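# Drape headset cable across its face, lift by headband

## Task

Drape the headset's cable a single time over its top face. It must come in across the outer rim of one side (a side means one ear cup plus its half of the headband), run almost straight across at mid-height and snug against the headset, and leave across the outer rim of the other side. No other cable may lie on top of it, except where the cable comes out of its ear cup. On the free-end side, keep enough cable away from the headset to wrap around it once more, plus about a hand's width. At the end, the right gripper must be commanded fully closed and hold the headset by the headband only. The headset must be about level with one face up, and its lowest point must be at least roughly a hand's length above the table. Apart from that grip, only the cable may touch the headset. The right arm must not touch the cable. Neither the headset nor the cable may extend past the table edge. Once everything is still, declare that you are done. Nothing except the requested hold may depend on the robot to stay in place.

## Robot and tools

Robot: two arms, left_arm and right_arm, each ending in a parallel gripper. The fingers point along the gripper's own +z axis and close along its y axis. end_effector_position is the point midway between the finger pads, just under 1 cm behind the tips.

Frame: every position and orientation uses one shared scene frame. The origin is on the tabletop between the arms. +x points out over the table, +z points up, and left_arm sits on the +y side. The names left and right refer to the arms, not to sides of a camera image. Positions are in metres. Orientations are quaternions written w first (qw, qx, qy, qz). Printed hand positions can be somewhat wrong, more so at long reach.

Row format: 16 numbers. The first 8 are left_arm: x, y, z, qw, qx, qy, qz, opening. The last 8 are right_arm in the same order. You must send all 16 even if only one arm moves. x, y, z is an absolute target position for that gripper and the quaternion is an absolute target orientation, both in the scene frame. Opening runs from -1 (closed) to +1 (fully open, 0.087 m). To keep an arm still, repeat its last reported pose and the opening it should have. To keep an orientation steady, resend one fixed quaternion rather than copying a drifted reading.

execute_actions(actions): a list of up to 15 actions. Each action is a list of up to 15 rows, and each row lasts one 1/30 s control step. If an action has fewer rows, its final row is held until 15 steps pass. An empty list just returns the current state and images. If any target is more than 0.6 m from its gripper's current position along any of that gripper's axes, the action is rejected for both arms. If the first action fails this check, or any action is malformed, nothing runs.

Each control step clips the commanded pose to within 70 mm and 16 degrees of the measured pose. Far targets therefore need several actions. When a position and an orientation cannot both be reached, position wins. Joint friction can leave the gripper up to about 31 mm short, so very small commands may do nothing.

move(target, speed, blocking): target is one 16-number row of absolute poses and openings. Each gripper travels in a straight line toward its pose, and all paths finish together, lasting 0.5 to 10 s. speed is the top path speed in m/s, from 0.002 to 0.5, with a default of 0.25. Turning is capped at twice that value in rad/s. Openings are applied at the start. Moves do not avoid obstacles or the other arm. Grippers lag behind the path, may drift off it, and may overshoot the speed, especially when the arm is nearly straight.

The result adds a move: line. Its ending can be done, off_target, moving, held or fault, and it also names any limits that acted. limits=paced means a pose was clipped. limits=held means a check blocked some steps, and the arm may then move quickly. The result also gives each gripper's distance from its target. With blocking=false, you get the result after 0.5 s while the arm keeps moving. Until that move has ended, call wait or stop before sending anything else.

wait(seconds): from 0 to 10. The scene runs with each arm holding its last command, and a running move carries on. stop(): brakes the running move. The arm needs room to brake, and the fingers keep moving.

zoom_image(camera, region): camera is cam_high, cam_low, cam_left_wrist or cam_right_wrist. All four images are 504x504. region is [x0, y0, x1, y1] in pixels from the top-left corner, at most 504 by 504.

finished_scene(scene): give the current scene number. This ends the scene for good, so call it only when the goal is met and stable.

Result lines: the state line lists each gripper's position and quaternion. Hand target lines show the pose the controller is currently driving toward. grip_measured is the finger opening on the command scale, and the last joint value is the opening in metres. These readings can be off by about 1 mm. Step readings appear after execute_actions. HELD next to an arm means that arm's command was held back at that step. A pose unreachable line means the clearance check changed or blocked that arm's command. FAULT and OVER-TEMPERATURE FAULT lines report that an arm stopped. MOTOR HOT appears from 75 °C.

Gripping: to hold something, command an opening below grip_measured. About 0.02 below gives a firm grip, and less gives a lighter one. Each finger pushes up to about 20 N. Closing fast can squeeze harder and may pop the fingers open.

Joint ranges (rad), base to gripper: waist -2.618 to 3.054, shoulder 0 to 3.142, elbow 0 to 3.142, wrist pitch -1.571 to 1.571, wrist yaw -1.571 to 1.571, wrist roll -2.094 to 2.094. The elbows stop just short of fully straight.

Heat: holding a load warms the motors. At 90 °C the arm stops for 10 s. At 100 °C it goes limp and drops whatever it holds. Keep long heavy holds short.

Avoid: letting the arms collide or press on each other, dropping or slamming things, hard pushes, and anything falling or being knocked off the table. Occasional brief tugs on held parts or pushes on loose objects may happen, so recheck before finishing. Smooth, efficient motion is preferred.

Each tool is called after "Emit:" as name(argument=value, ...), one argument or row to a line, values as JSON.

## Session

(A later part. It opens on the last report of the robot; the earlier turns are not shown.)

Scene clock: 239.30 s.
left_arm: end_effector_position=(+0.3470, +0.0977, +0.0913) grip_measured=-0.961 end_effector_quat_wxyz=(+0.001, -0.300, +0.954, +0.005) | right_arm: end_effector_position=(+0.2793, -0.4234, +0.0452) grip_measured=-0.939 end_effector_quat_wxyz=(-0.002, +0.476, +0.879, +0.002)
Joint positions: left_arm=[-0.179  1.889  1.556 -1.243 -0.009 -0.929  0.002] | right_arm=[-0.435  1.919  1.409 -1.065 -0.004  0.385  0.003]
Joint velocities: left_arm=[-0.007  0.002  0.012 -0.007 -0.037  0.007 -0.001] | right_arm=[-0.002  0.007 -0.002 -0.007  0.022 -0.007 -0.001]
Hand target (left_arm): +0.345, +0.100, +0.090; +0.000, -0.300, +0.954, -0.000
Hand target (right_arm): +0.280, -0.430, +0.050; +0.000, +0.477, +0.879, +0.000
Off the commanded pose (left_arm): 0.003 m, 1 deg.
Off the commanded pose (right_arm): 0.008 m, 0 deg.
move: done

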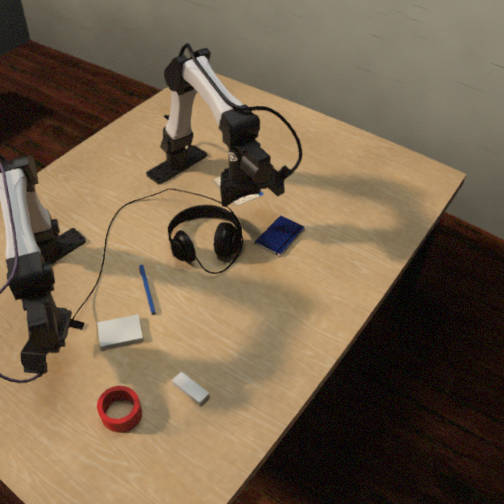

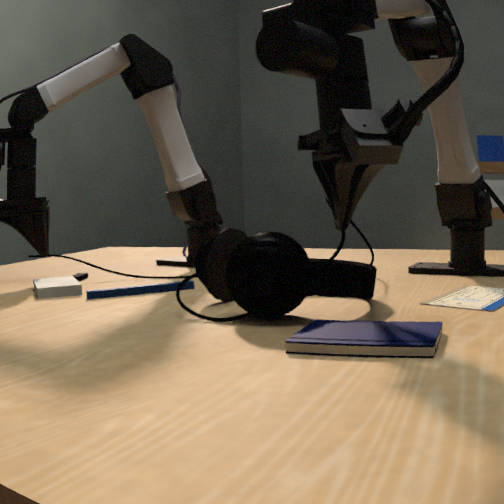

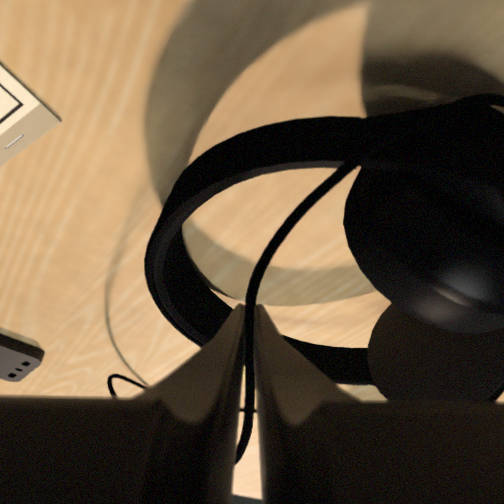

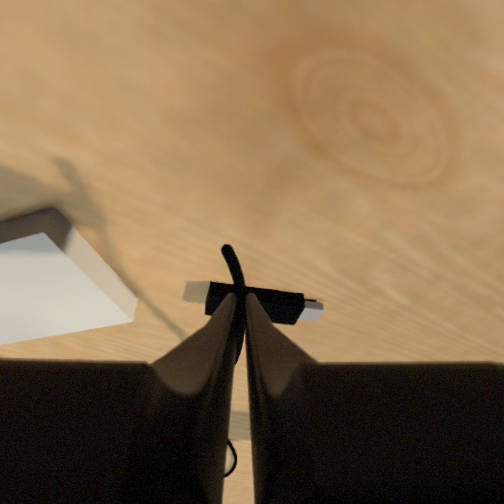

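Emit:
move(
  target=[0.33,0.04,0.072,0,-0.358,0.934,0,-0.985,0.33,-0.51,0.012,0,0.477,0.879,0,-0.965],
  speed=0.08,
)

Emit:
execute_actions(
  actions=[
    [[0.33,0.04,0.072,0,-0.358,0.934,0,-0.985,0.33,-0.51,0.004,0,0.477,0.879,0,-0.5]],
    [[0.33,0.04,0.072,0,-0.358,0.934,0,-0.985,0.33,-0.51,0.04,0,0.477,0.879,0,-0.3]],
    [[0.33,0.04,0.072,0,-0.358,0.934,0,-0.985,0.31,-0.47,0.09,0,0.477,0.879,0,-0.3]],
  ],
)

Scene clock: 242.70 s.
left_arm: end_effector_position=(+0.3348, +0.0421, +0.0825) grip_measured=-0.961 end_effector_quat_wxyz=(+0.010, -0.357, +0.934, -0.005) | right_arm: end_effector_position=(+0.3316, -0.5041, +0.0060) grip_measured=-0.939 end_effector_quat_wxyz=(+0.001, +0.477, +0.879, +0.002)
Joint positions: left_arm=[-0.33   1.889  1.523 -1.183 -0.009 -1.2    0.002] | right_arm=[-0.517  2.302  1.844 -1.112 -0.004  0.304  0.003]
Joint velocities: left_arm=[-0.012  0.002  0.007 -0.022  0.007  0.007 -0.   ] | right_arm=[ 0.007  0.002  0.022 -0.022  0.007 -0.066 -0.   ]
Hand target (left_arm): +0.330, +0.040, +0.072; -0.001, -0.358, +0.934, +0.001
Hand target (right_arm): +0.330, -0.510, +0.011; +0.001, +0.477, +0.879, +0.001
Off the commanded pose (left_arm): 0.012 m, 1 deg.
Off the commanded pose (right_arm): 0.009 m, 0 deg.
move: off_target (left_arm)

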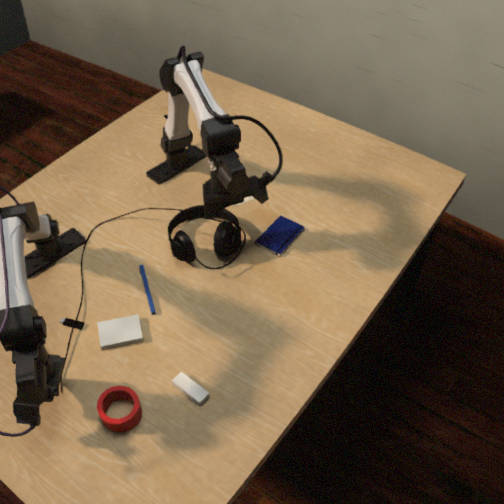

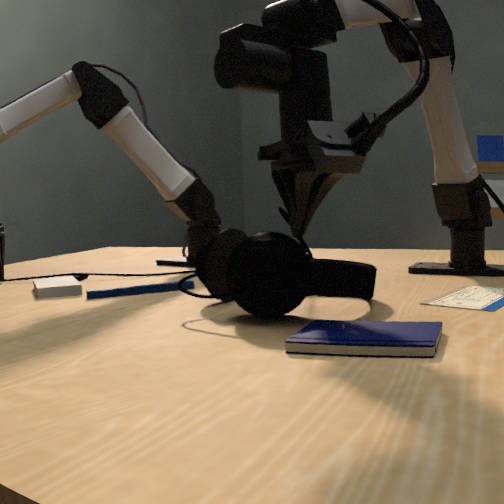

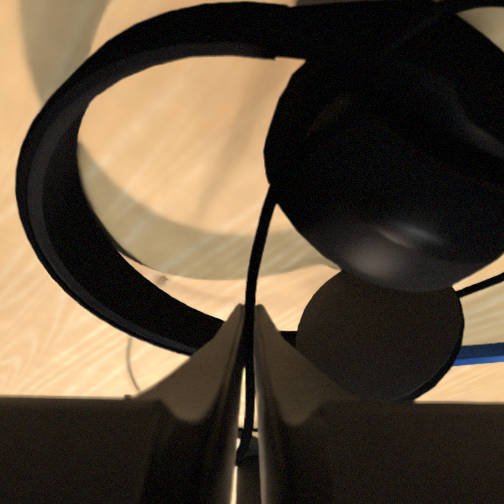

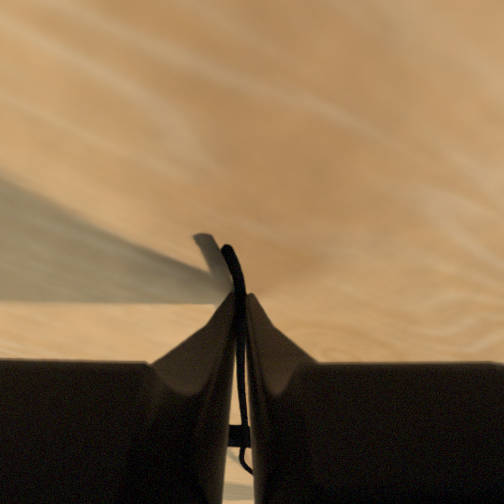

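Scene clock: 244.20 s.
left_arm: end_effector_position=(+0.3346, +0.0421, +0.0816) grip_measured=-0.961 end_effector_quat_wxyz=(+0.010, -0.358, +0.934, -0.005) | right_arm: end_effector_position=(+0.3138, -0.4767, +0.0919) grip_measured=-0.300 end_effector_quat_wxyz=(+0.014, +0.476, +0.880, -0.000)
Joint positions: left_arm=[-0.33   1.889  1.519 -1.18  -0.009 -1.201  0.002] | right_arm=[-0.493  2.096  1.857 -1.304 -0.004  0.325  0.031]
Joint velocities: left_arm=[-0.012 -0.017 -0.017 -0.037 -0.066 -0.037 -0.001] | right_arm=[-0.007  0.002  0.002 -0.081  0.022 -0.051 -0.001]
Hand target (left_arm): +0.330, +0.040, +0.072; +0.000, -0.358, +0.934, +0.000
Hand target (right_arm): +0.311, -0.471, +0.090; -0.000, +0.477, +0.879, -0.000
Off the commanded pose (left_arm): 0.011 m, 1 deg.
Off the commanded pose (right_arm): 0.008 m, 2 deg.
Step readings (end_effector_position; steps 1 to 15: 1st action; 16 to 30: 2nd action; 31 to 45: 3rd action):
0: left_arm (+0.3348, +0.0421, +0.0825) | right_arm (+0.3316, -0.5041, +0.0060)
1: left_arm (+0.3347, +0.0421, +0.0823) | right_arm (+0.3316, -0.5041, +0.0060)
2: left_arm (+0.3347, +0.0421, +0.0821) | right_arm (+0.3316, -0.5041, +0.0060)
4: left_arm (+0.3344, +0.0423, +0.0817) | right_arm (+0.3316, -0.5041, +0.0060)
8: left_arm (+0.3345, +0.0422, +0.0816) | right_arm (+0.3316, -0.5041, +0.0060)
15: left_arm (+0.3346, +0.0422, +0.0816) | right_arm (+0.3316, -0.5041, +0.0060)
16: left_arm (+0.3346, +0.0422, +0.0816) | right_arm (+0.3312, -0.5037, +0.0088)
17: left_arm (+0.3346, +0.0422, +0.0816) | right_arm (+0.3313, -0.5038, +0.0126)
19: left_arm (+0.3346, +0.0422, +0.0816) | right_arm (+0.3345, -0.5065, +0.0214)
23: left_arm (+0.3346, +0.0422, +0.0816) | right_arm (+0.3372, -0.5087, +0.0301)
30: left_arm (+0.3346, +0.0422, +0.0816) | right_arm (+0.3329, -0.5052, +0.0310)
31: left_arm (+0.3346, +0.0422, +0.0816) | right_arm (+0.3310, -0.5029, +0.0341)
32: left_arm (+0.3346, +0.0422, +0.0816) | right_arm (+0.3241, -0.4961, +0.0401)
34: left_arm (+0.3346, +0.0421, +0.0816) | right_arm (+0.3157, -0.4850, +0.0611)
38: left_arm (+0.3346, +0.0421, +0.0816) | right_arm (+0.3167, -0.4796, +0.0931)
45: end_effector_position above

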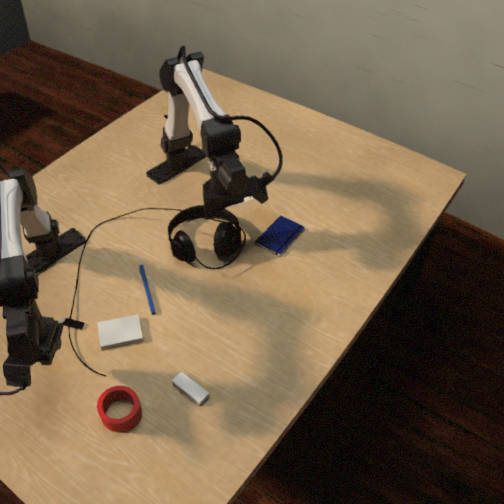

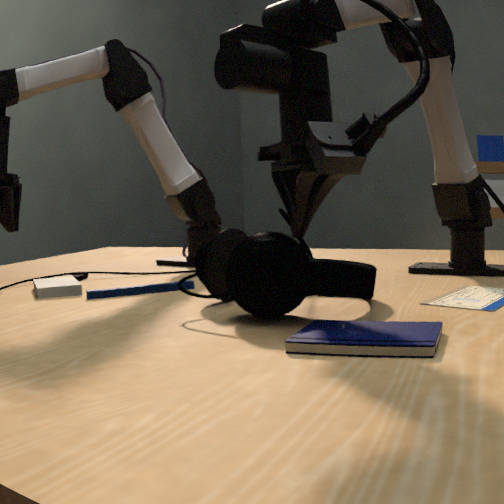

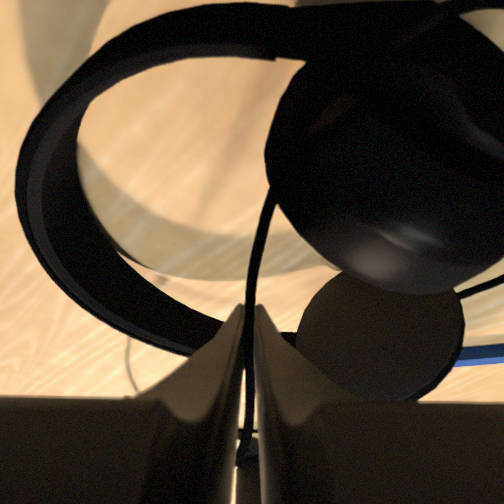

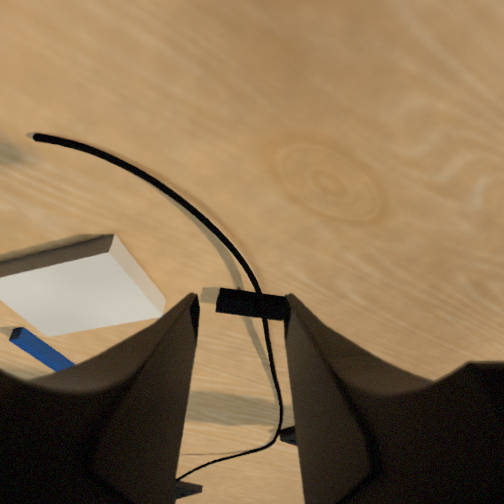

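Emit:
zoom_image(
  camera="cam_high",
  region=[60, 170, 300, 330],
)

Region (60, 170, 300, 330) of cam_high's 504x504 image, scaled by 2.100, with more detail than that image has.

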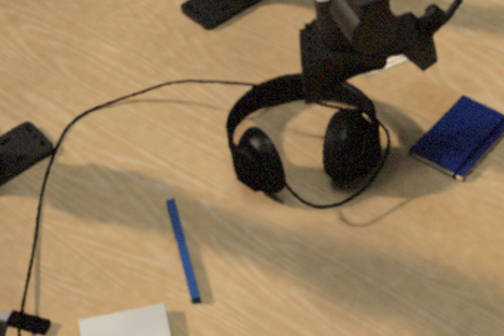

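Emit:
move(
  target=[0.335,0.088,0.062,0,-0.33,0.944,0,-0.985,0.17,-0.10,0.11,0.17,-0.086,0.981,0.015,-0.2],
  speed=0.3,
)

Scene clock: 249.90 s.
left_arm: end_effector_position=(+0.3369, +0.0861, +0.0628) grip_measured=-0.961 end_effector_quat_wxyz=(+0.001, -0.329, +0.944, +0.005) | right_arm: end_effector_position=(+0.1619, -0.1138, +0.1043) grip_measured=-0.200 end_effector_quat_wxyz=(+0.148, -0.093, +0.985, -0.010)
Joint positions: left_arm=[-0.216  1.876  1.426 -1.125 -0.009 -1.027  0.002] | right_arm=[ 1.004  1.247  0.978 -1.093  0.212  0.62   0.035]
Joint velocities: left_arm=[-0.012  0.012  0.012  0.022 -0.051  0.007 -0.   ] | right_arm=[-0.002  0.002  0.002  0.007 -0.007  0.051 -0.   ]
Hand target (left_arm): +0.335, +0.088, +0.062; +0.000, -0.330, +0.944, +0.000
Hand target (right_arm): +0.169, -0.104, +0.111; +0.163, -0.090, +0.982, -0.000
Off the commanded pose (left_arm): 0.003 m, 1 deg.
Off the commanded pose (right_arm): 0.017 m, 4 deg.
move: off_target (right_arm)

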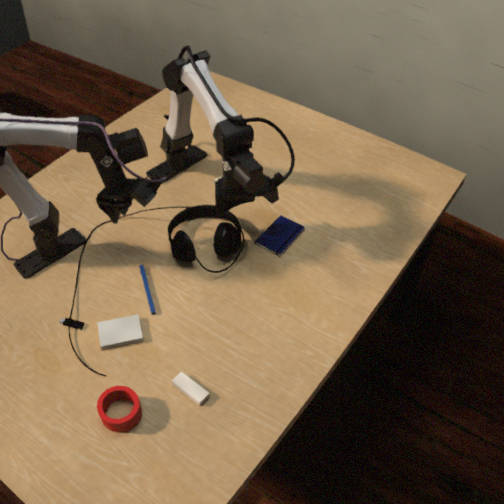

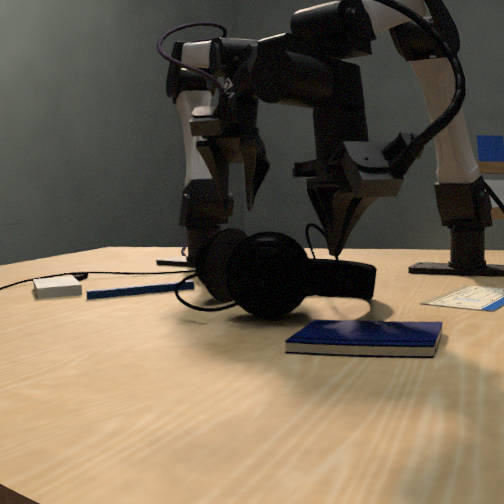

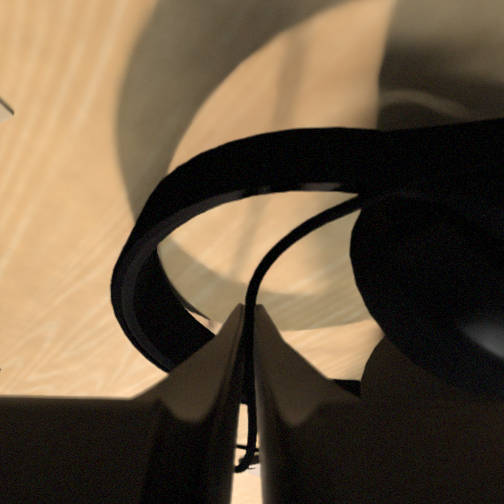

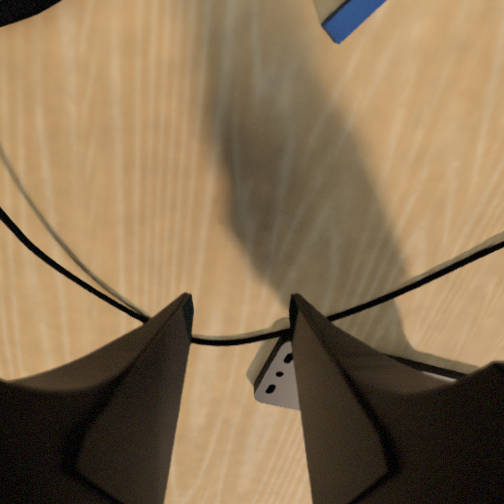

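Emit:
zoom_image(
  camera="cam_low",
  region=[160, 190, 400, 340],
)

Emit:
zoom_image(
  camera="cam_high",
  region=[150, 180, 290, 290],
)

Region (160, 190, 400, 340) of cam_low's 504x504 image, scaled by 2.100, with more detail than that image has; it fills the top 315 rows of this view, and the rest is white.

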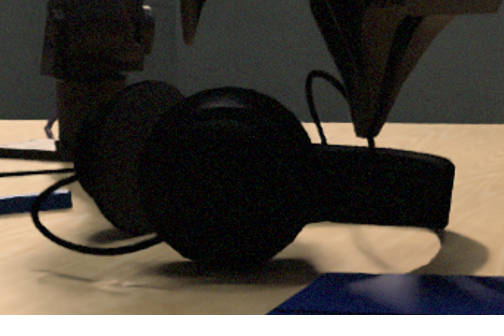

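Region (150, 180, 290, 290) of cam_high's 504x504 image, scaled by 3.600, with more detail than that image has; it fills the top 396 rows of this view, and the rest is white.

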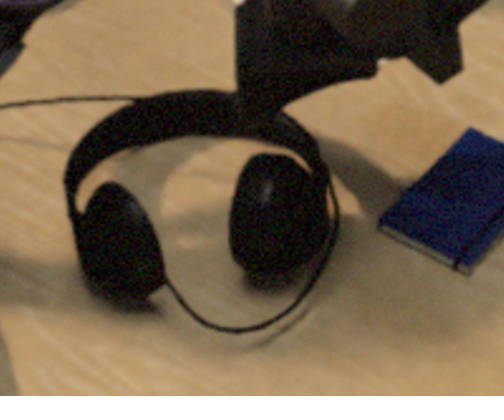

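Emit:
move(
  target=[0.335,0.088,0.062,0,-0.33,0.944,0,-0.985,0.118,-0.010,0.085,0.116,-0.458,0.879,0.060,-0.2],
  speed=0.25,
)

Scene clock: 253.47 s.
left_arm: end_effector_position=(+0.3369, +0.0861, +0.0628) grip_measured=-0.961 end_effector_quat_wxyz=(+0.001, -0.329, +0.944, +0.005) | right_arm: end_effector_position=(+0.1170, -0.0257, +0.0792) grip_measured=-0.200 end_effector_quat_wxyz=(+0.105, -0.450, +0.886, +0.040)
Joint positions: left_arm=[-0.216  1.876  1.426 -1.125 -0.009 -1.026  0.002] | right_arm=[ 1.336  1.468  1.051 -0.94   0.073  0.216  0.035]
Joint velocities: left_arm=[ 0.002 -0.007 -0.007  0.051  0.037 -0.037  0.   ] | right_arm=[-0.012 -0.007 -0.002 -0.007  0.022 -0.066  0.001]
Hand target (left_arm): +0.335, +0.088, +0.062; -0.000, -0.330, +0.944, +0.000
Hand target (right_arm): +0.119, -0.012, +0.085; +0.117, -0.459, +0.879, +0.056
Off the commanded pose (left_arm): 0.003 m, 1 deg.
Off the commanded pose (right_arm): 0.017 m, 3 deg.
move: off_target (right_arm)

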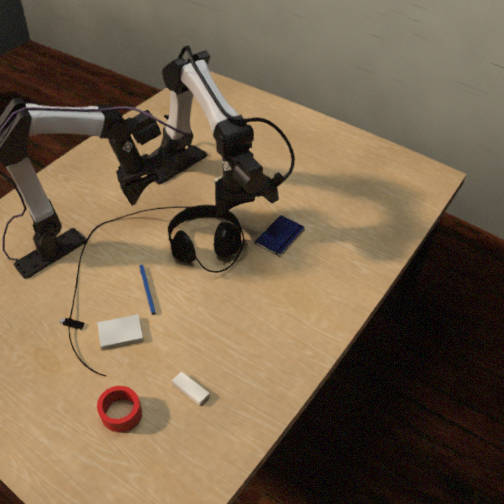

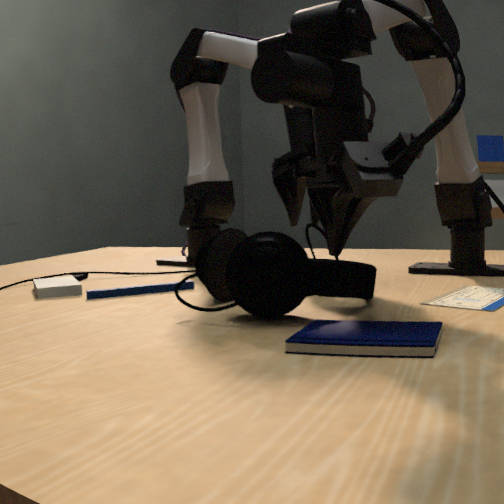

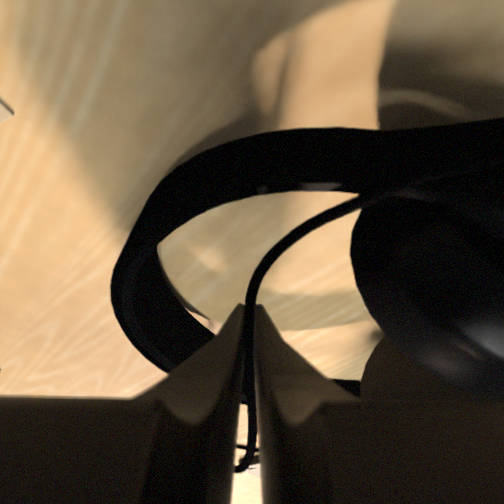

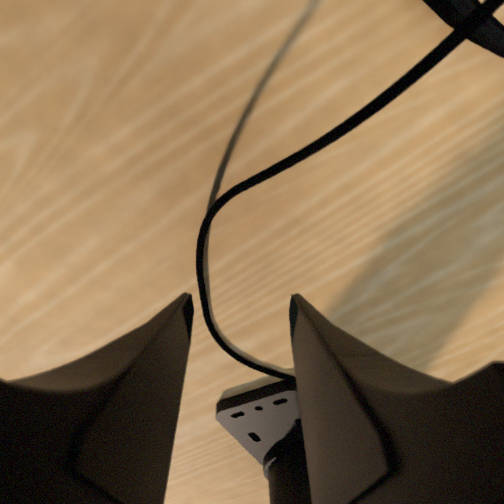

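Emit:
move(
  target=[0.335,0.088,0.062,0,-0.33,0.944,0,-0.985,0.090,-0.018,-0.004,0.116,-0.458,0.879,0.060,-0.2],
  speed=0.12,
)

Scene clock: 255.60 s.
left_arm: end_effector_position=(+0.3369, +0.0861, +0.0628) grip_measured=-0.961 end_effector_quat_wxyz=(+0.001, -0.329, +0.944, +0.005) | right_arm: end_effector_position=(+0.0894, -0.0300, +0.0036) grip_measured=-0.200 end_effector_quat_wxyz=(+0.101, -0.463, +0.879, +0.046)
Joint positions: left_arm=[-0.216  1.876  1.426 -1.125 -0.009 -1.026  0.002] | right_arm=[ 1.424  1.518  0.778 -0.621  0.073  0.274  0.035]
Joint velocities: left_arm=[ 0.017 -0.007 -0.002  0.037 -0.022  0.095 -0.002] | right_arm=[-0.017 -0.027  0.002 -0.051 -0.007  0.007 -0.001]
Hand target (left_arm): +0.335, +0.088, +0.062; -0.000, -0.330, +0.944, +0.000
Hand target (right_arm): +0.089, -0.021, -0.003; +0.116, -0.458, +0.879, +0.059
Off the commanded pose (left_arm): 0.003 m, 1 deg.
Off the commanded pose (right_arm): 0.014 m, 2 deg.
move: off_target (right_arm)

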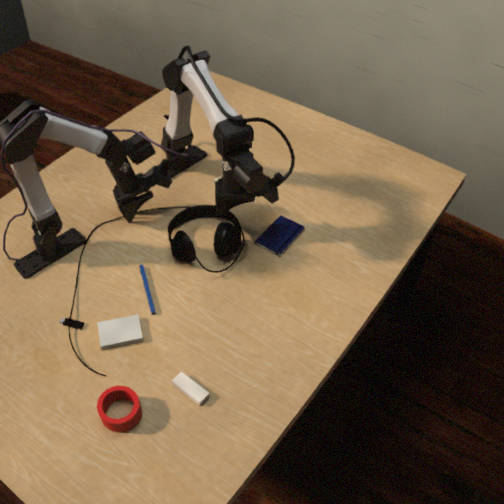

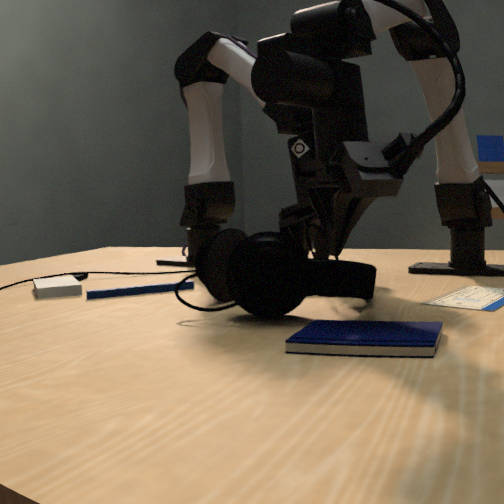

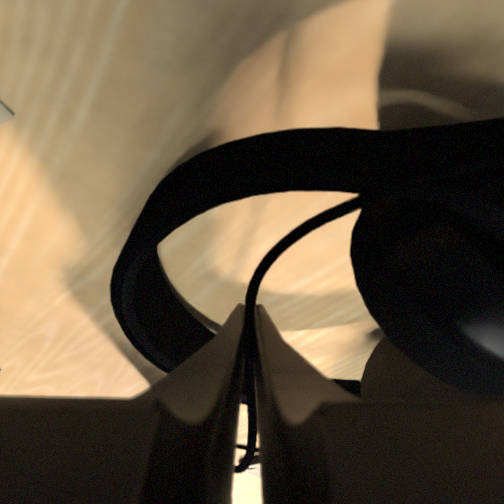

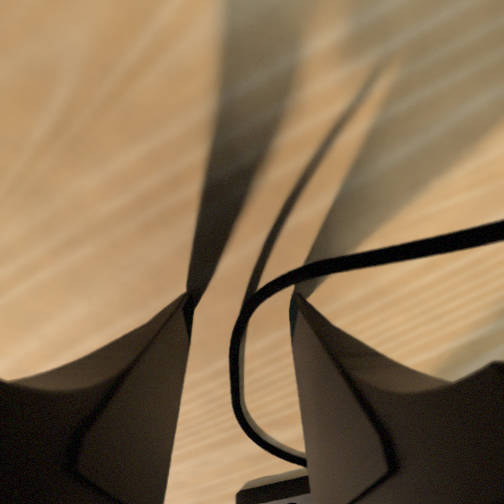

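Cable is between the fingers. Close, lift and carry to outside A.

Emit:
execute_actions(
  actions=[
    [[0.335,0.088,0.062,0,-0.33,0.944,0,-0.985,0.090,-0.018,-0.004,0.116,-0.458,0.879,0.060,-0.7]],
    [[0.335,0.088,0.062,0,-0.33,0.944,0,-0.985,0.090,-0.018,-0.004,0.116,-0.458,0.879,0.060,-0.965]],
    [[0.335,0.088,0.062,0,-0.33,0.944,0,-0.985,0.090,-0.018,-0.004,0.116,-0.458,0.879,0.060,-0.965]],
  ],
)

Emit:
move(
  target=[0.335,0.085,0.062,0,-0.33,0.944,0,-0.985,0.115,-0.06,0.10,0.116,-0.43,0.893,0.056,-0.965],
  speed=0.12,
)

Scene clock: 257.50 s.
left_arm: end_effector_position=(+0.3369, +0.0861, +0.0628) grip_measured=-0.961 end_effector_quat_wxyz=(+0.001, -0.329, +0.944, +0.005) | right_arm: end_effector_position=(+0.0894, -0.0222, +0.0035) grip_measured=-0.933 end_effector_quat_wxyz=(+0.108, -0.461, +0.879, +0.059)
Joint positions: left_arm=[-0.216  1.876  1.426 -1.125 -0.009 -1.026  0.002] | right_arm=[ 1.429  1.52   0.778 -0.591  0.066  0.282  0.003]
Joint velocities: left_arm=[ 0.002  0.002  0.002 -0.095  0.007 -0.022  0.001] | right_arm=[-0.002  0.007 -0.007 -0.037 -0.081 -0.037 -0.002]
Hand target (left_arm): +0.335, +0.088, +0.062; -0.000, -0.330, +0.944, +0.000
Hand target (right_arm): +0.090, -0.019, -0.004; +0.116, -0.458, +0.879, +0.060
Off the commanded pose (left_arm): 0.003 m, 1 deg.
Off the commanded pose (right_arm): 0.009 m, 1 deg.
Step readings (end_effector_position; steps 1 to 15: 1st action; 16 to 30: 2nd action; 31 to 45: 3rd action):
0: left_arm (+0.3369, +0.0861, +0.0628) | right_arm (+0.0894, -0.0300, +0.0036)
1: left_arm (+0.3369, +0.0861, +0.0628) | right_arm (+0.0884, -0.0287, +0.0036)
2: left_arm (+0.3369, +0.0861, +0.0628) | right_arm (+0.0883, -0.0264, +0.0037)
4: left_arm (+0.3369, +0.0861, +0.0628) | right_arm (+0.0884, -0.0250, +0.0038)
8: left_arm (+0.3369, +0.0861, +0.0628) | right_arm (+0.0884, -0.0248, +0.0038)
15: left_arm (+0.3369, +0.0861, +0.0628) | right_arm (+0.0884, -0.0248, +0.0038)
16: left_arm (+0.3369, +0.0861, +0.0628) | right_arm (+0.0886, -0.0242, +0.0039)
17: left_arm (+0.3369, +0.0861, +0.0628) | right_arm (+0.0890, -0.0228, +0.0039)
19: left_arm (+0.3369, +0.0861, +0.0628) | right_arm (+0.0894, -0.0222, +0.0035)
23: left_arm (+0.3369, +0.0861, +0.0628) | right_arm (+0.0894, -0.0222, +0.0035)
30: left_arm (+0.3369, +0.0861, +0.0628) | right_arm (+0.0894, -0.0222, +0.0035)
31: left_arm (+0.3369, +0.0861, +0.0628) | right_arm (+0.0894, -0.0222, +0.0035)
32: left_arm (+0.3369, +0.0861, +0.0628) | right_arm (+0.0894, -0.0222, +0.0035)
34: left_arm (+0.3369, +0.0861, +0.0628) | right_arm (+0.0894, -0.0222, +0.0035)
38: left_arm (+0.3369, +0.0861, +0.0628) | right_arm (+0.0894, -0.0222, +0.0035)
45: end_effector_position above

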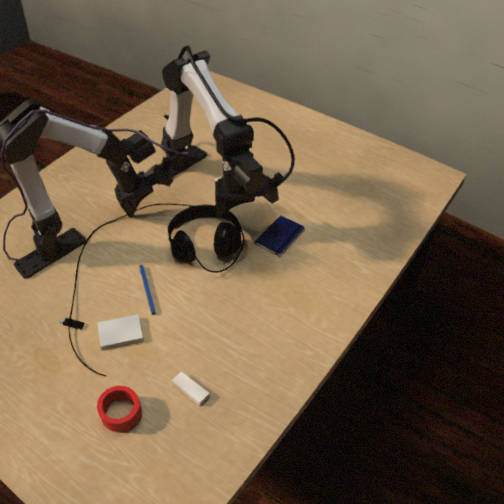

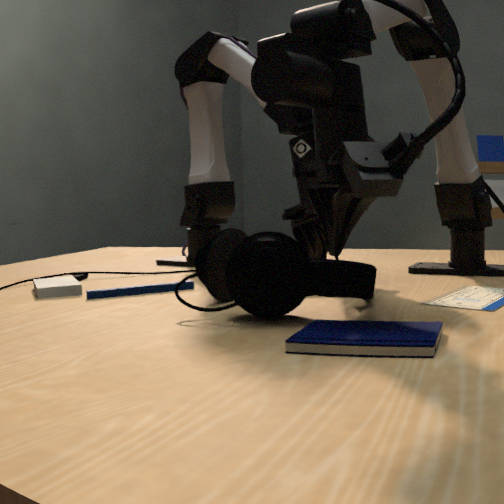

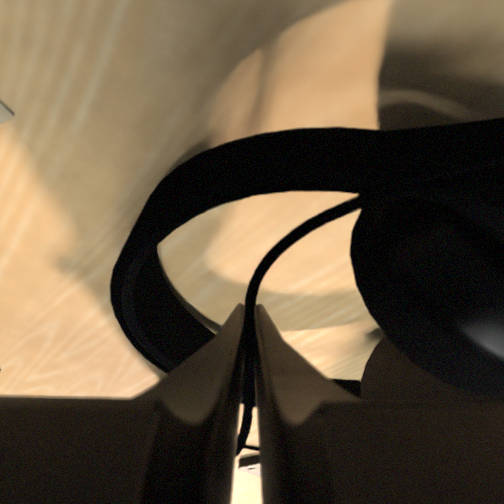

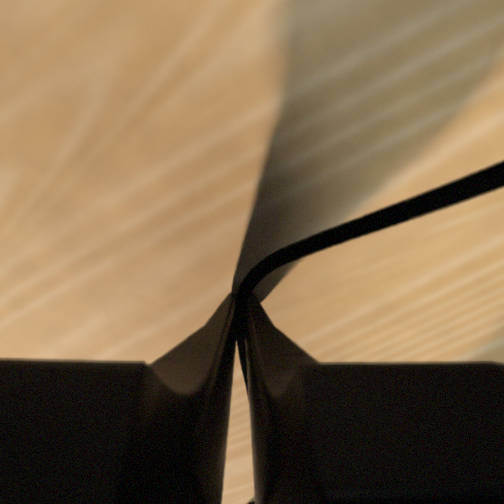

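Scene clock: 259.00 s.
left_arm: end_effector_position=(+0.3369, +0.0861, +0.0628) grip_measured=-0.961 end_effector_quat_wxyz=(+0.001, -0.329, +0.944, +0.005) | right_arm: end_effector_position=(+0.1123, -0.0590, +0.0903) grip_measured=-0.933 end_effector_quat_wxyz=(+0.110, -0.431, +0.894, +0.050)
Joint positions: left_arm=[-0.216  1.876  1.426 -1.125 -0.009 -1.026  0.002] | right_arm=[ 1.284  1.314  0.97  -0.991  0.056  0.207  0.003]
Joint velocities: left_arm=[-0.002 -0.002 -0.002 -0.022  0.022 -0.081  0.001] | right_arm=[-0.007 -0.002 -0.017  0.051 -0.095  0.007  0.   ]
Hand target (left_arm): +0.335, +0.085, +0.062; -0.000, -0.330, +0.944, +0.000
Hand target (right_arm): +0.115, -0.057, +0.099; +0.116, -0.430, +0.894, +0.058
Off the commanded pose (left_arm): 0.002 m, 1 deg.
Off the commanded pose (right_arm): 0.010 m, 1 deg.
move: done

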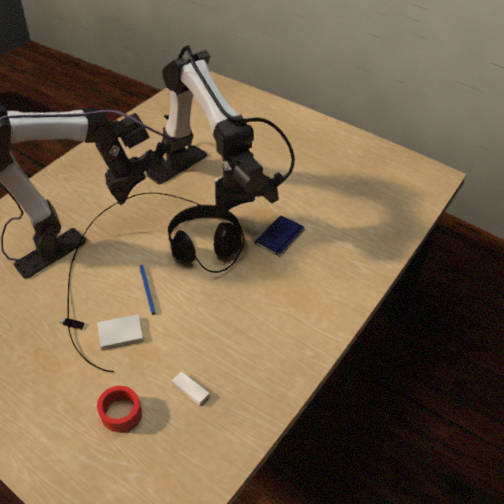

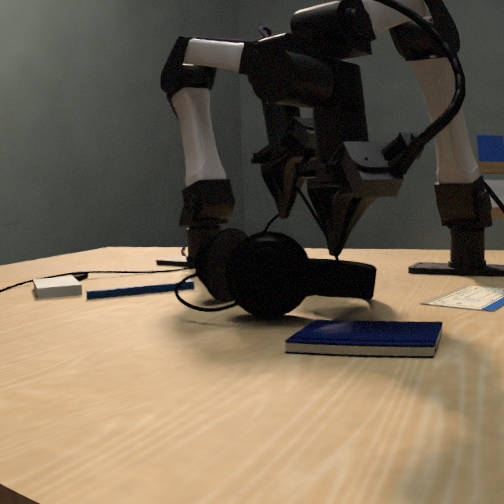

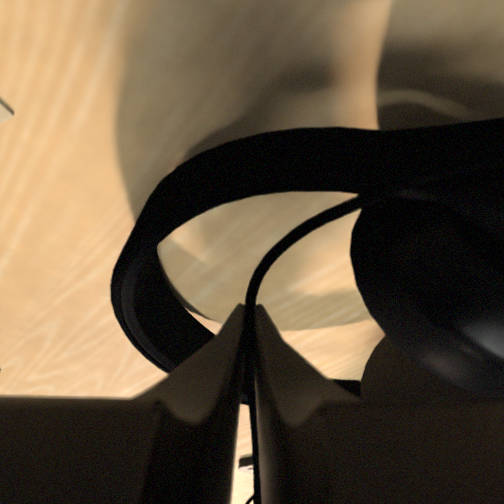

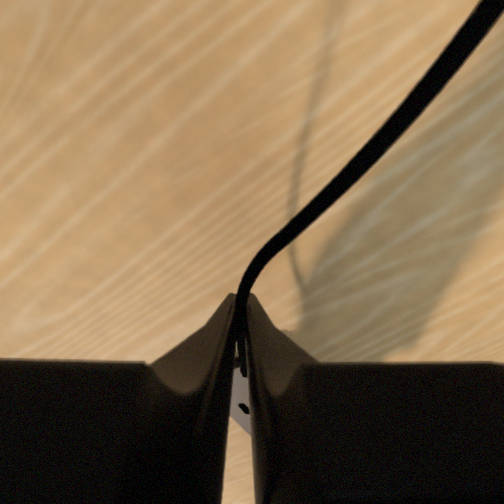

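Emit:
move(
  target=[0.336,0.05,0.052,0,-0.37,0.929,0,-0.985,0.142,-0.135,0.095,0.1206,-0.3794,0.916,0.050,-0.965],
  speed=0.08,
)

Scene clock: 260.93 s.
left_arm: end_effector_position=(+0.3330, +0.0565, +0.0558) grip_measured=-0.961 end_effector_quat_wxyz=(+0.002, -0.371, +0.929, +0.005) | right_arm: end_effector_position=(+0.1474, -0.1257, +0.0999) grip_measured=-0.933 end_effector_quat_wxyz=(+0.132, -0.377, +0.915, +0.056)
Joint positions: left_arm=[-0.294  1.898  1.426 -1.103 -0.009 -1.193  0.002] | right_arm=[ 0.944  1.122  0.88  -1.04  -0.006 -0.011  0.003]
Joint velocities: left_arm=[ 0.017  0.012  0.002 -0.095 -0.022 -0.081 -0.001] | right_arm=[ 0.017 -0.012 -0.017  0.007 -0.007  0.095 -0.002]
Hand target (left_arm): +0.336, +0.050, +0.052; -0.000, -0.370, +0.929, +0.000
Hand target (right_arm): +0.141, -0.133, +0.095; +0.120, -0.379, +0.916, +0.054
Off the commanded pose (left_arm): 0.008 m, 1 deg.
Off the commanded pose (right_arm): 0.012 m, 2 deg.
move: off_target (right_arm)

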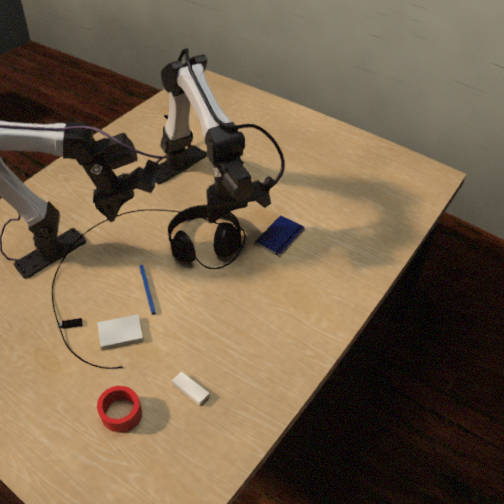

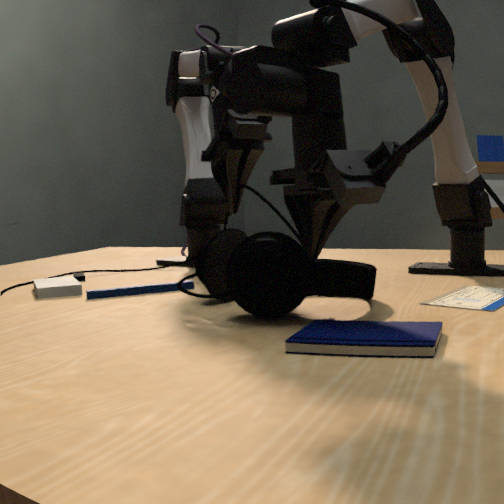

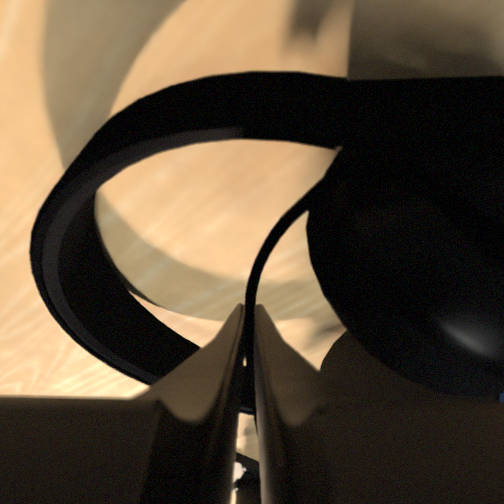

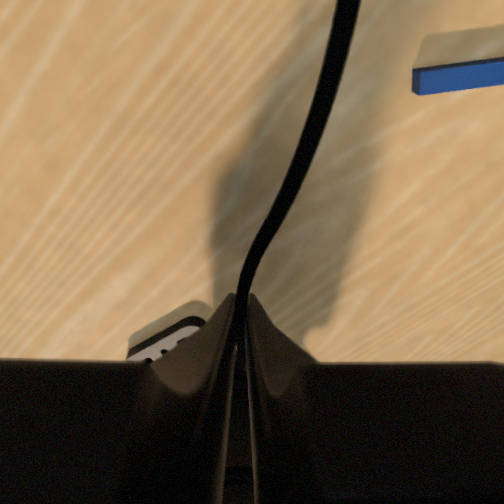

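Emit:
move(
  target=[0.336,0.05,0.052,0,-0.37,0.929,0,-0.985,0.145,-0.14,0.025,0.16,-0.377,0.910,0.066,-0.965],
  speed=0.07,
)

Emit:
zoom_image(
  camera="cam_high",
  region=[80, 160, 290, 300],
)

Scene clock: 262.97 s.
left_arm: end_effector_position=(+0.3331, +0.0565, +0.0558) grip_measured=-0.961 end_effector_quat_wxyz=(+0.002, -0.371, +0.929, +0.005) | right_arm: end_effector_position=(+0.1425, -0.1402, +0.0281) grip_measured=-0.933 end_effector_quat_wxyz=(+0.154, -0.378, +0.911, +0.061)
Joint positions: left_arm=[-0.294  1.898  1.426 -1.103 -0.009 -1.194  0.002] | right_arm=[ 0.906  1.054  0.552 -0.736 -0.013 -0.051  0.003]
Joint velocities: left_arm=[-0.007 -0.007  0.007 -0.037  0.007  0.022  0.002] | right_arm=[-0.002 -0.002 -0.007  0.022 -0.037  0.007 -0.001]
Hand target (left_arm): +0.336, +0.050, +0.052; -0.000, -0.370, +0.929, +0.000
Hand target (right_arm): +0.144, -0.141, +0.025; +0.160, -0.377, +0.910, +0.066
Off the commanded pose (left_arm): 0.008 m, 1 deg.
Off the commanded pose (right_arm): 0.004 m, 1 deg.
move: done

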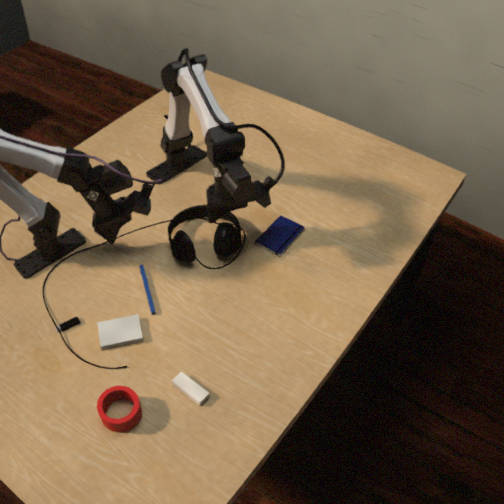

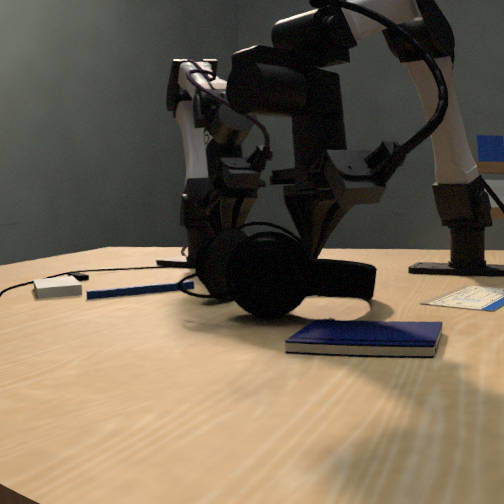

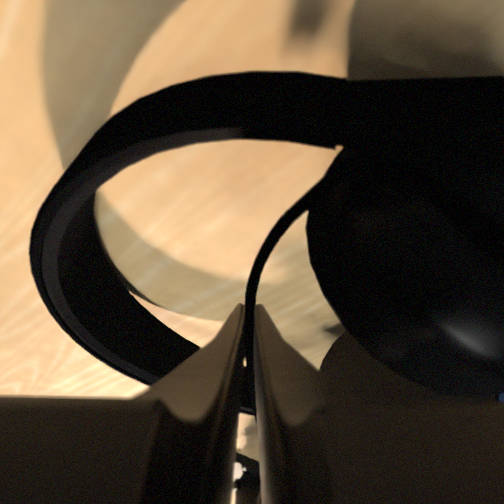

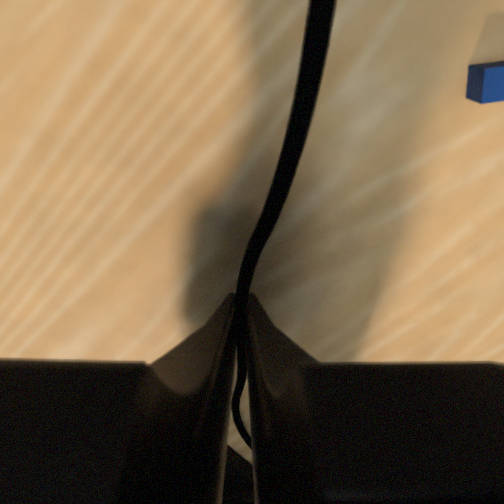

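Region (80, 160, 290, 300) of cam_high's 504x504 image, scaled by 2.400, with more detail than that image has.

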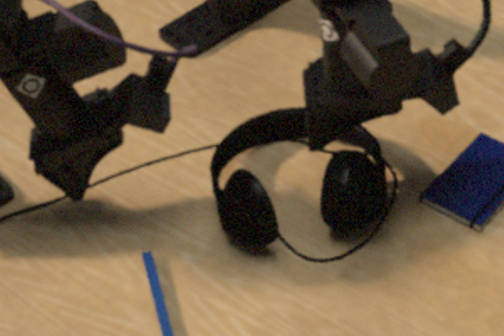

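Emit:
execute_actions(
  actions=[
    [[0.336,0.05,0.052,0,-0.37,0.929,0,-0.8,0.145,-0.14,0.025,0.16,-0.377,0.910,0.066,-0.965]],
    [[0.336,0.05,0.052,0,-0.37,0.929,0,-0.4,0.14,-0.146,0.022,0.16,-0.377,0.910,0.066,-0.965]],
    [[0.336,0.05,0.09,0,-0.37,0.929,0,-0.4,0.14,-0.146,0.022,0.16,-0.377,0.910,0.066,-0.965]],
    [[0.336,0.05,0.14,0,-0.37,0.929,0,-0.4,0.14,-0.146,0.022,0.16,-0.377,0.910,0.066,-0.965]],
    [[0.33,0.06,0.18,0,-0.37,0.929,0,-0.4,0.14,-0.146,0.022,0.16,-0.377,0.910,0.066,-0.965]],
  ],
)

Emit:
zoom_image(
  camera="cam_high",
  region=[80, 160, 290, 300],
)

Scene clock: 266.00 s.
left_arm: end_effector_position=(+0.3329, +0.0561, +0.1766) grip_measured=-0.400 end_effector_quat_wxyz=(+0.015, -0.369, +0.929, -0.012) | right_arm: end_effector_position=(+0.1412, -0.1431, +0.0256) grip_measured=-0.933 end_effector_quat_wxyz=(+0.159, -0.377, +0.910, +0.064)
Joint positions: left_arm=[-0.294  1.857  1.857 -1.532 -0.006 -1.189  0.026] | right_arm=[ 0.898  1.028  0.527 -0.726 -0.017 -0.058  0.003]
Joint velocities: left_arm=[ 0.002 -0.017  0.002 -0.037  0.022 -0.022 -0.   ] | right_arm=[-0.017  0.002 -0.017  0.007 -0.051  0.051 -0.   ]
Hand target (left_arm): +0.330, +0.060, +0.180; +0.008, -0.371, +0.929, -0.011
Hand target (right_arm): +0.140, -0.146, +0.022; +0.160, -0.377, +0.910, +0.066
Off the commanded pose (left_arm): 0.006 m, 2 deg.
Off the commanded pose (right_arm): 0.005 m, 0 deg.
joint sent to its limit (left arm) — the command would take joint 4 (wrist pitch) past its lower limit, so that joint was sent only as far as its limit.
Step readings (end_effector_position; steps 1 to 15: 1st action; 16 to 30: 2nd action; 31 to 45: 3rd action; 46 to 60: 4th action; 61 to 75: 5th action):
0: left_arm (+0.3331, +0.0565, +0.0558) | right_arm (+0.1428, -0.1400, +0.0282)
1: left_arm (+0.3331, +0.0565, +0.0558) | right_arm (+0.1429, -0.1399, +0.0282)
2: left_arm (+0.3331, +0.0565, +0.0558) | right_arm (+0.1430, -0.1398, +0.0282)
4: left_arm (+0.3331, +0.0565, +0.0558) | right_arm (+0.1433, -0.1395, +0.0283)
8: left_arm (+0.3331, +0.0565, +0.0558) | right_arm (+0.1436, -0.1393, +0.0284)
15: left_arm (+0.3331, +0.0565, +0.0558) | right_arm (+0.1437, -0.1391, +0.0284)
16: left_arm (+0.3331, +0.0565, +0.0558) | right_arm (+0.1437, -0.1393, +0.0281)
17: left_arm (+0.3331, +0.0565, +0.0558) | right_arm (+0.1430, -0.1405, +0.0274)
19: left_arm (+0.3331, +0.0565, +0.0558) | right_arm (+0.1417, -0.1424, +0.0262)
23: left_arm (+0.3331, +0.0565, +0.0558) | right_arm (+0.1411, -0.1431, +0.0256)
30: left_arm (+0.3331, +0.0565, +0.0558) | right_arm (+0.1412, -0.1431, +0.0256)
31: left_arm (+0.3328, +0.0565, +0.0592) | right_arm (+0.1411, -0.1430, +0.0256)
32: left_arm (+0.3345, +0.0557, +0.0646) | right_arm (+0.1411, -0.1430, +0.0256)
34: left_arm (+0.3424, +0.0520, +0.0770) | right_arm (+0.1411, -0.1430, +0.0256)
38: left_arm (+0.3463, +0.0502, +0.0859) | right_arm (+0.1412, -0.1431, +0.0256)
45: left_arm (+0.3407, +0.0528, +0.0861) | right_arm (+0.1412, -0.1431, +0.0256)
46: left_arm (+0.3397, +0.0531, +0.0915) | right_arm (+0.1412, -0.1431, +0.0256)
47: left_arm (+0.3410, +0.0524, +0.0998) | right_arm (+0.1412, -0.1431, +0.0256)
49: left_arm (+0.3493, +0.0485, +0.1203) | right_arm (+0.1412, -0.1431, +0.0256)
53: left_arm (+0.3526, +0.0470, +0.1399) | right_arm (+0.1412, -0.1431, +0.0256)
60: left_arm (+0.3428, +0.0515, +0.1403) | right_arm (+0.1412, -0.1431, +0.0256)
61: left_arm (+0.3411, +0.0523, +0.1444) | right_arm (+0.1412, -0.1431, +0.0256)
62: left_arm (+0.3408, +0.0524, +0.1502) | right_arm (+0.1412, -0.1431, +0.0256)
64: left_arm (+0.3421, +0.0518, +0.1638) | right_arm (+0.1412, -0.1431, +0.0256)
68: left_arm (+0.3378, +0.0538, +0.1764) | right_arm (+0.1412, -0.1431, +0.0256)
75: end_effector_position above

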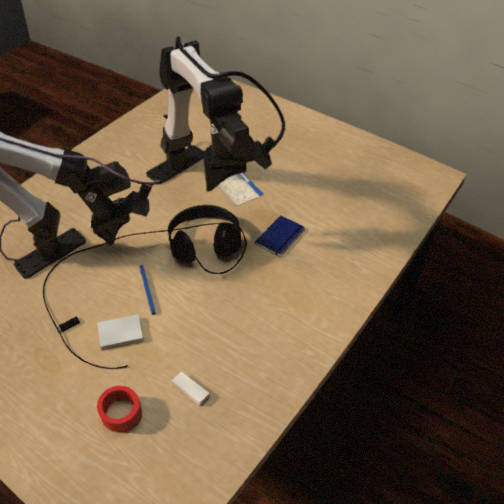

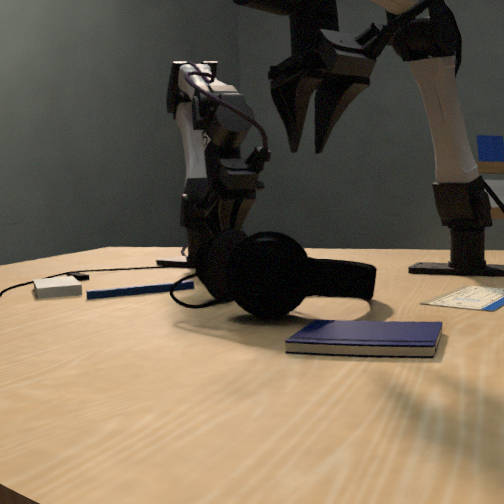

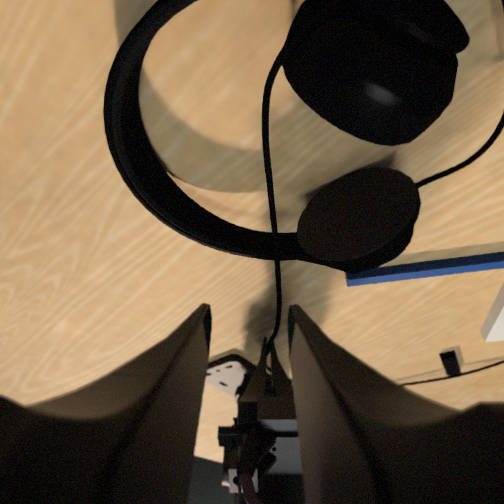

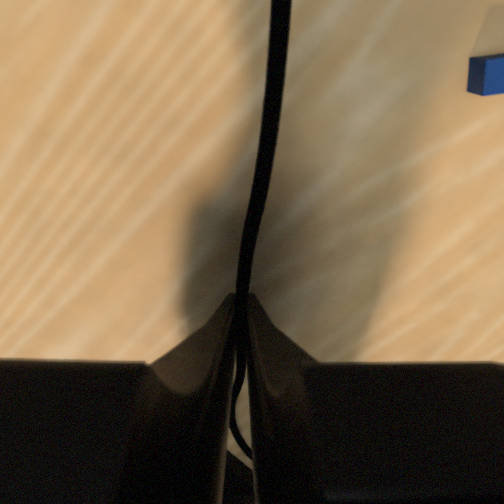

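Region (80, 160, 290, 300) of cam_high's 504x504 image, scaled by 2.400, with more detail than that image has.

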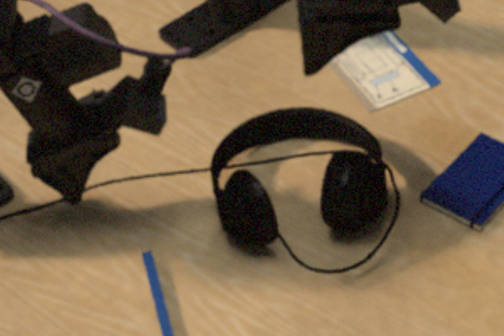

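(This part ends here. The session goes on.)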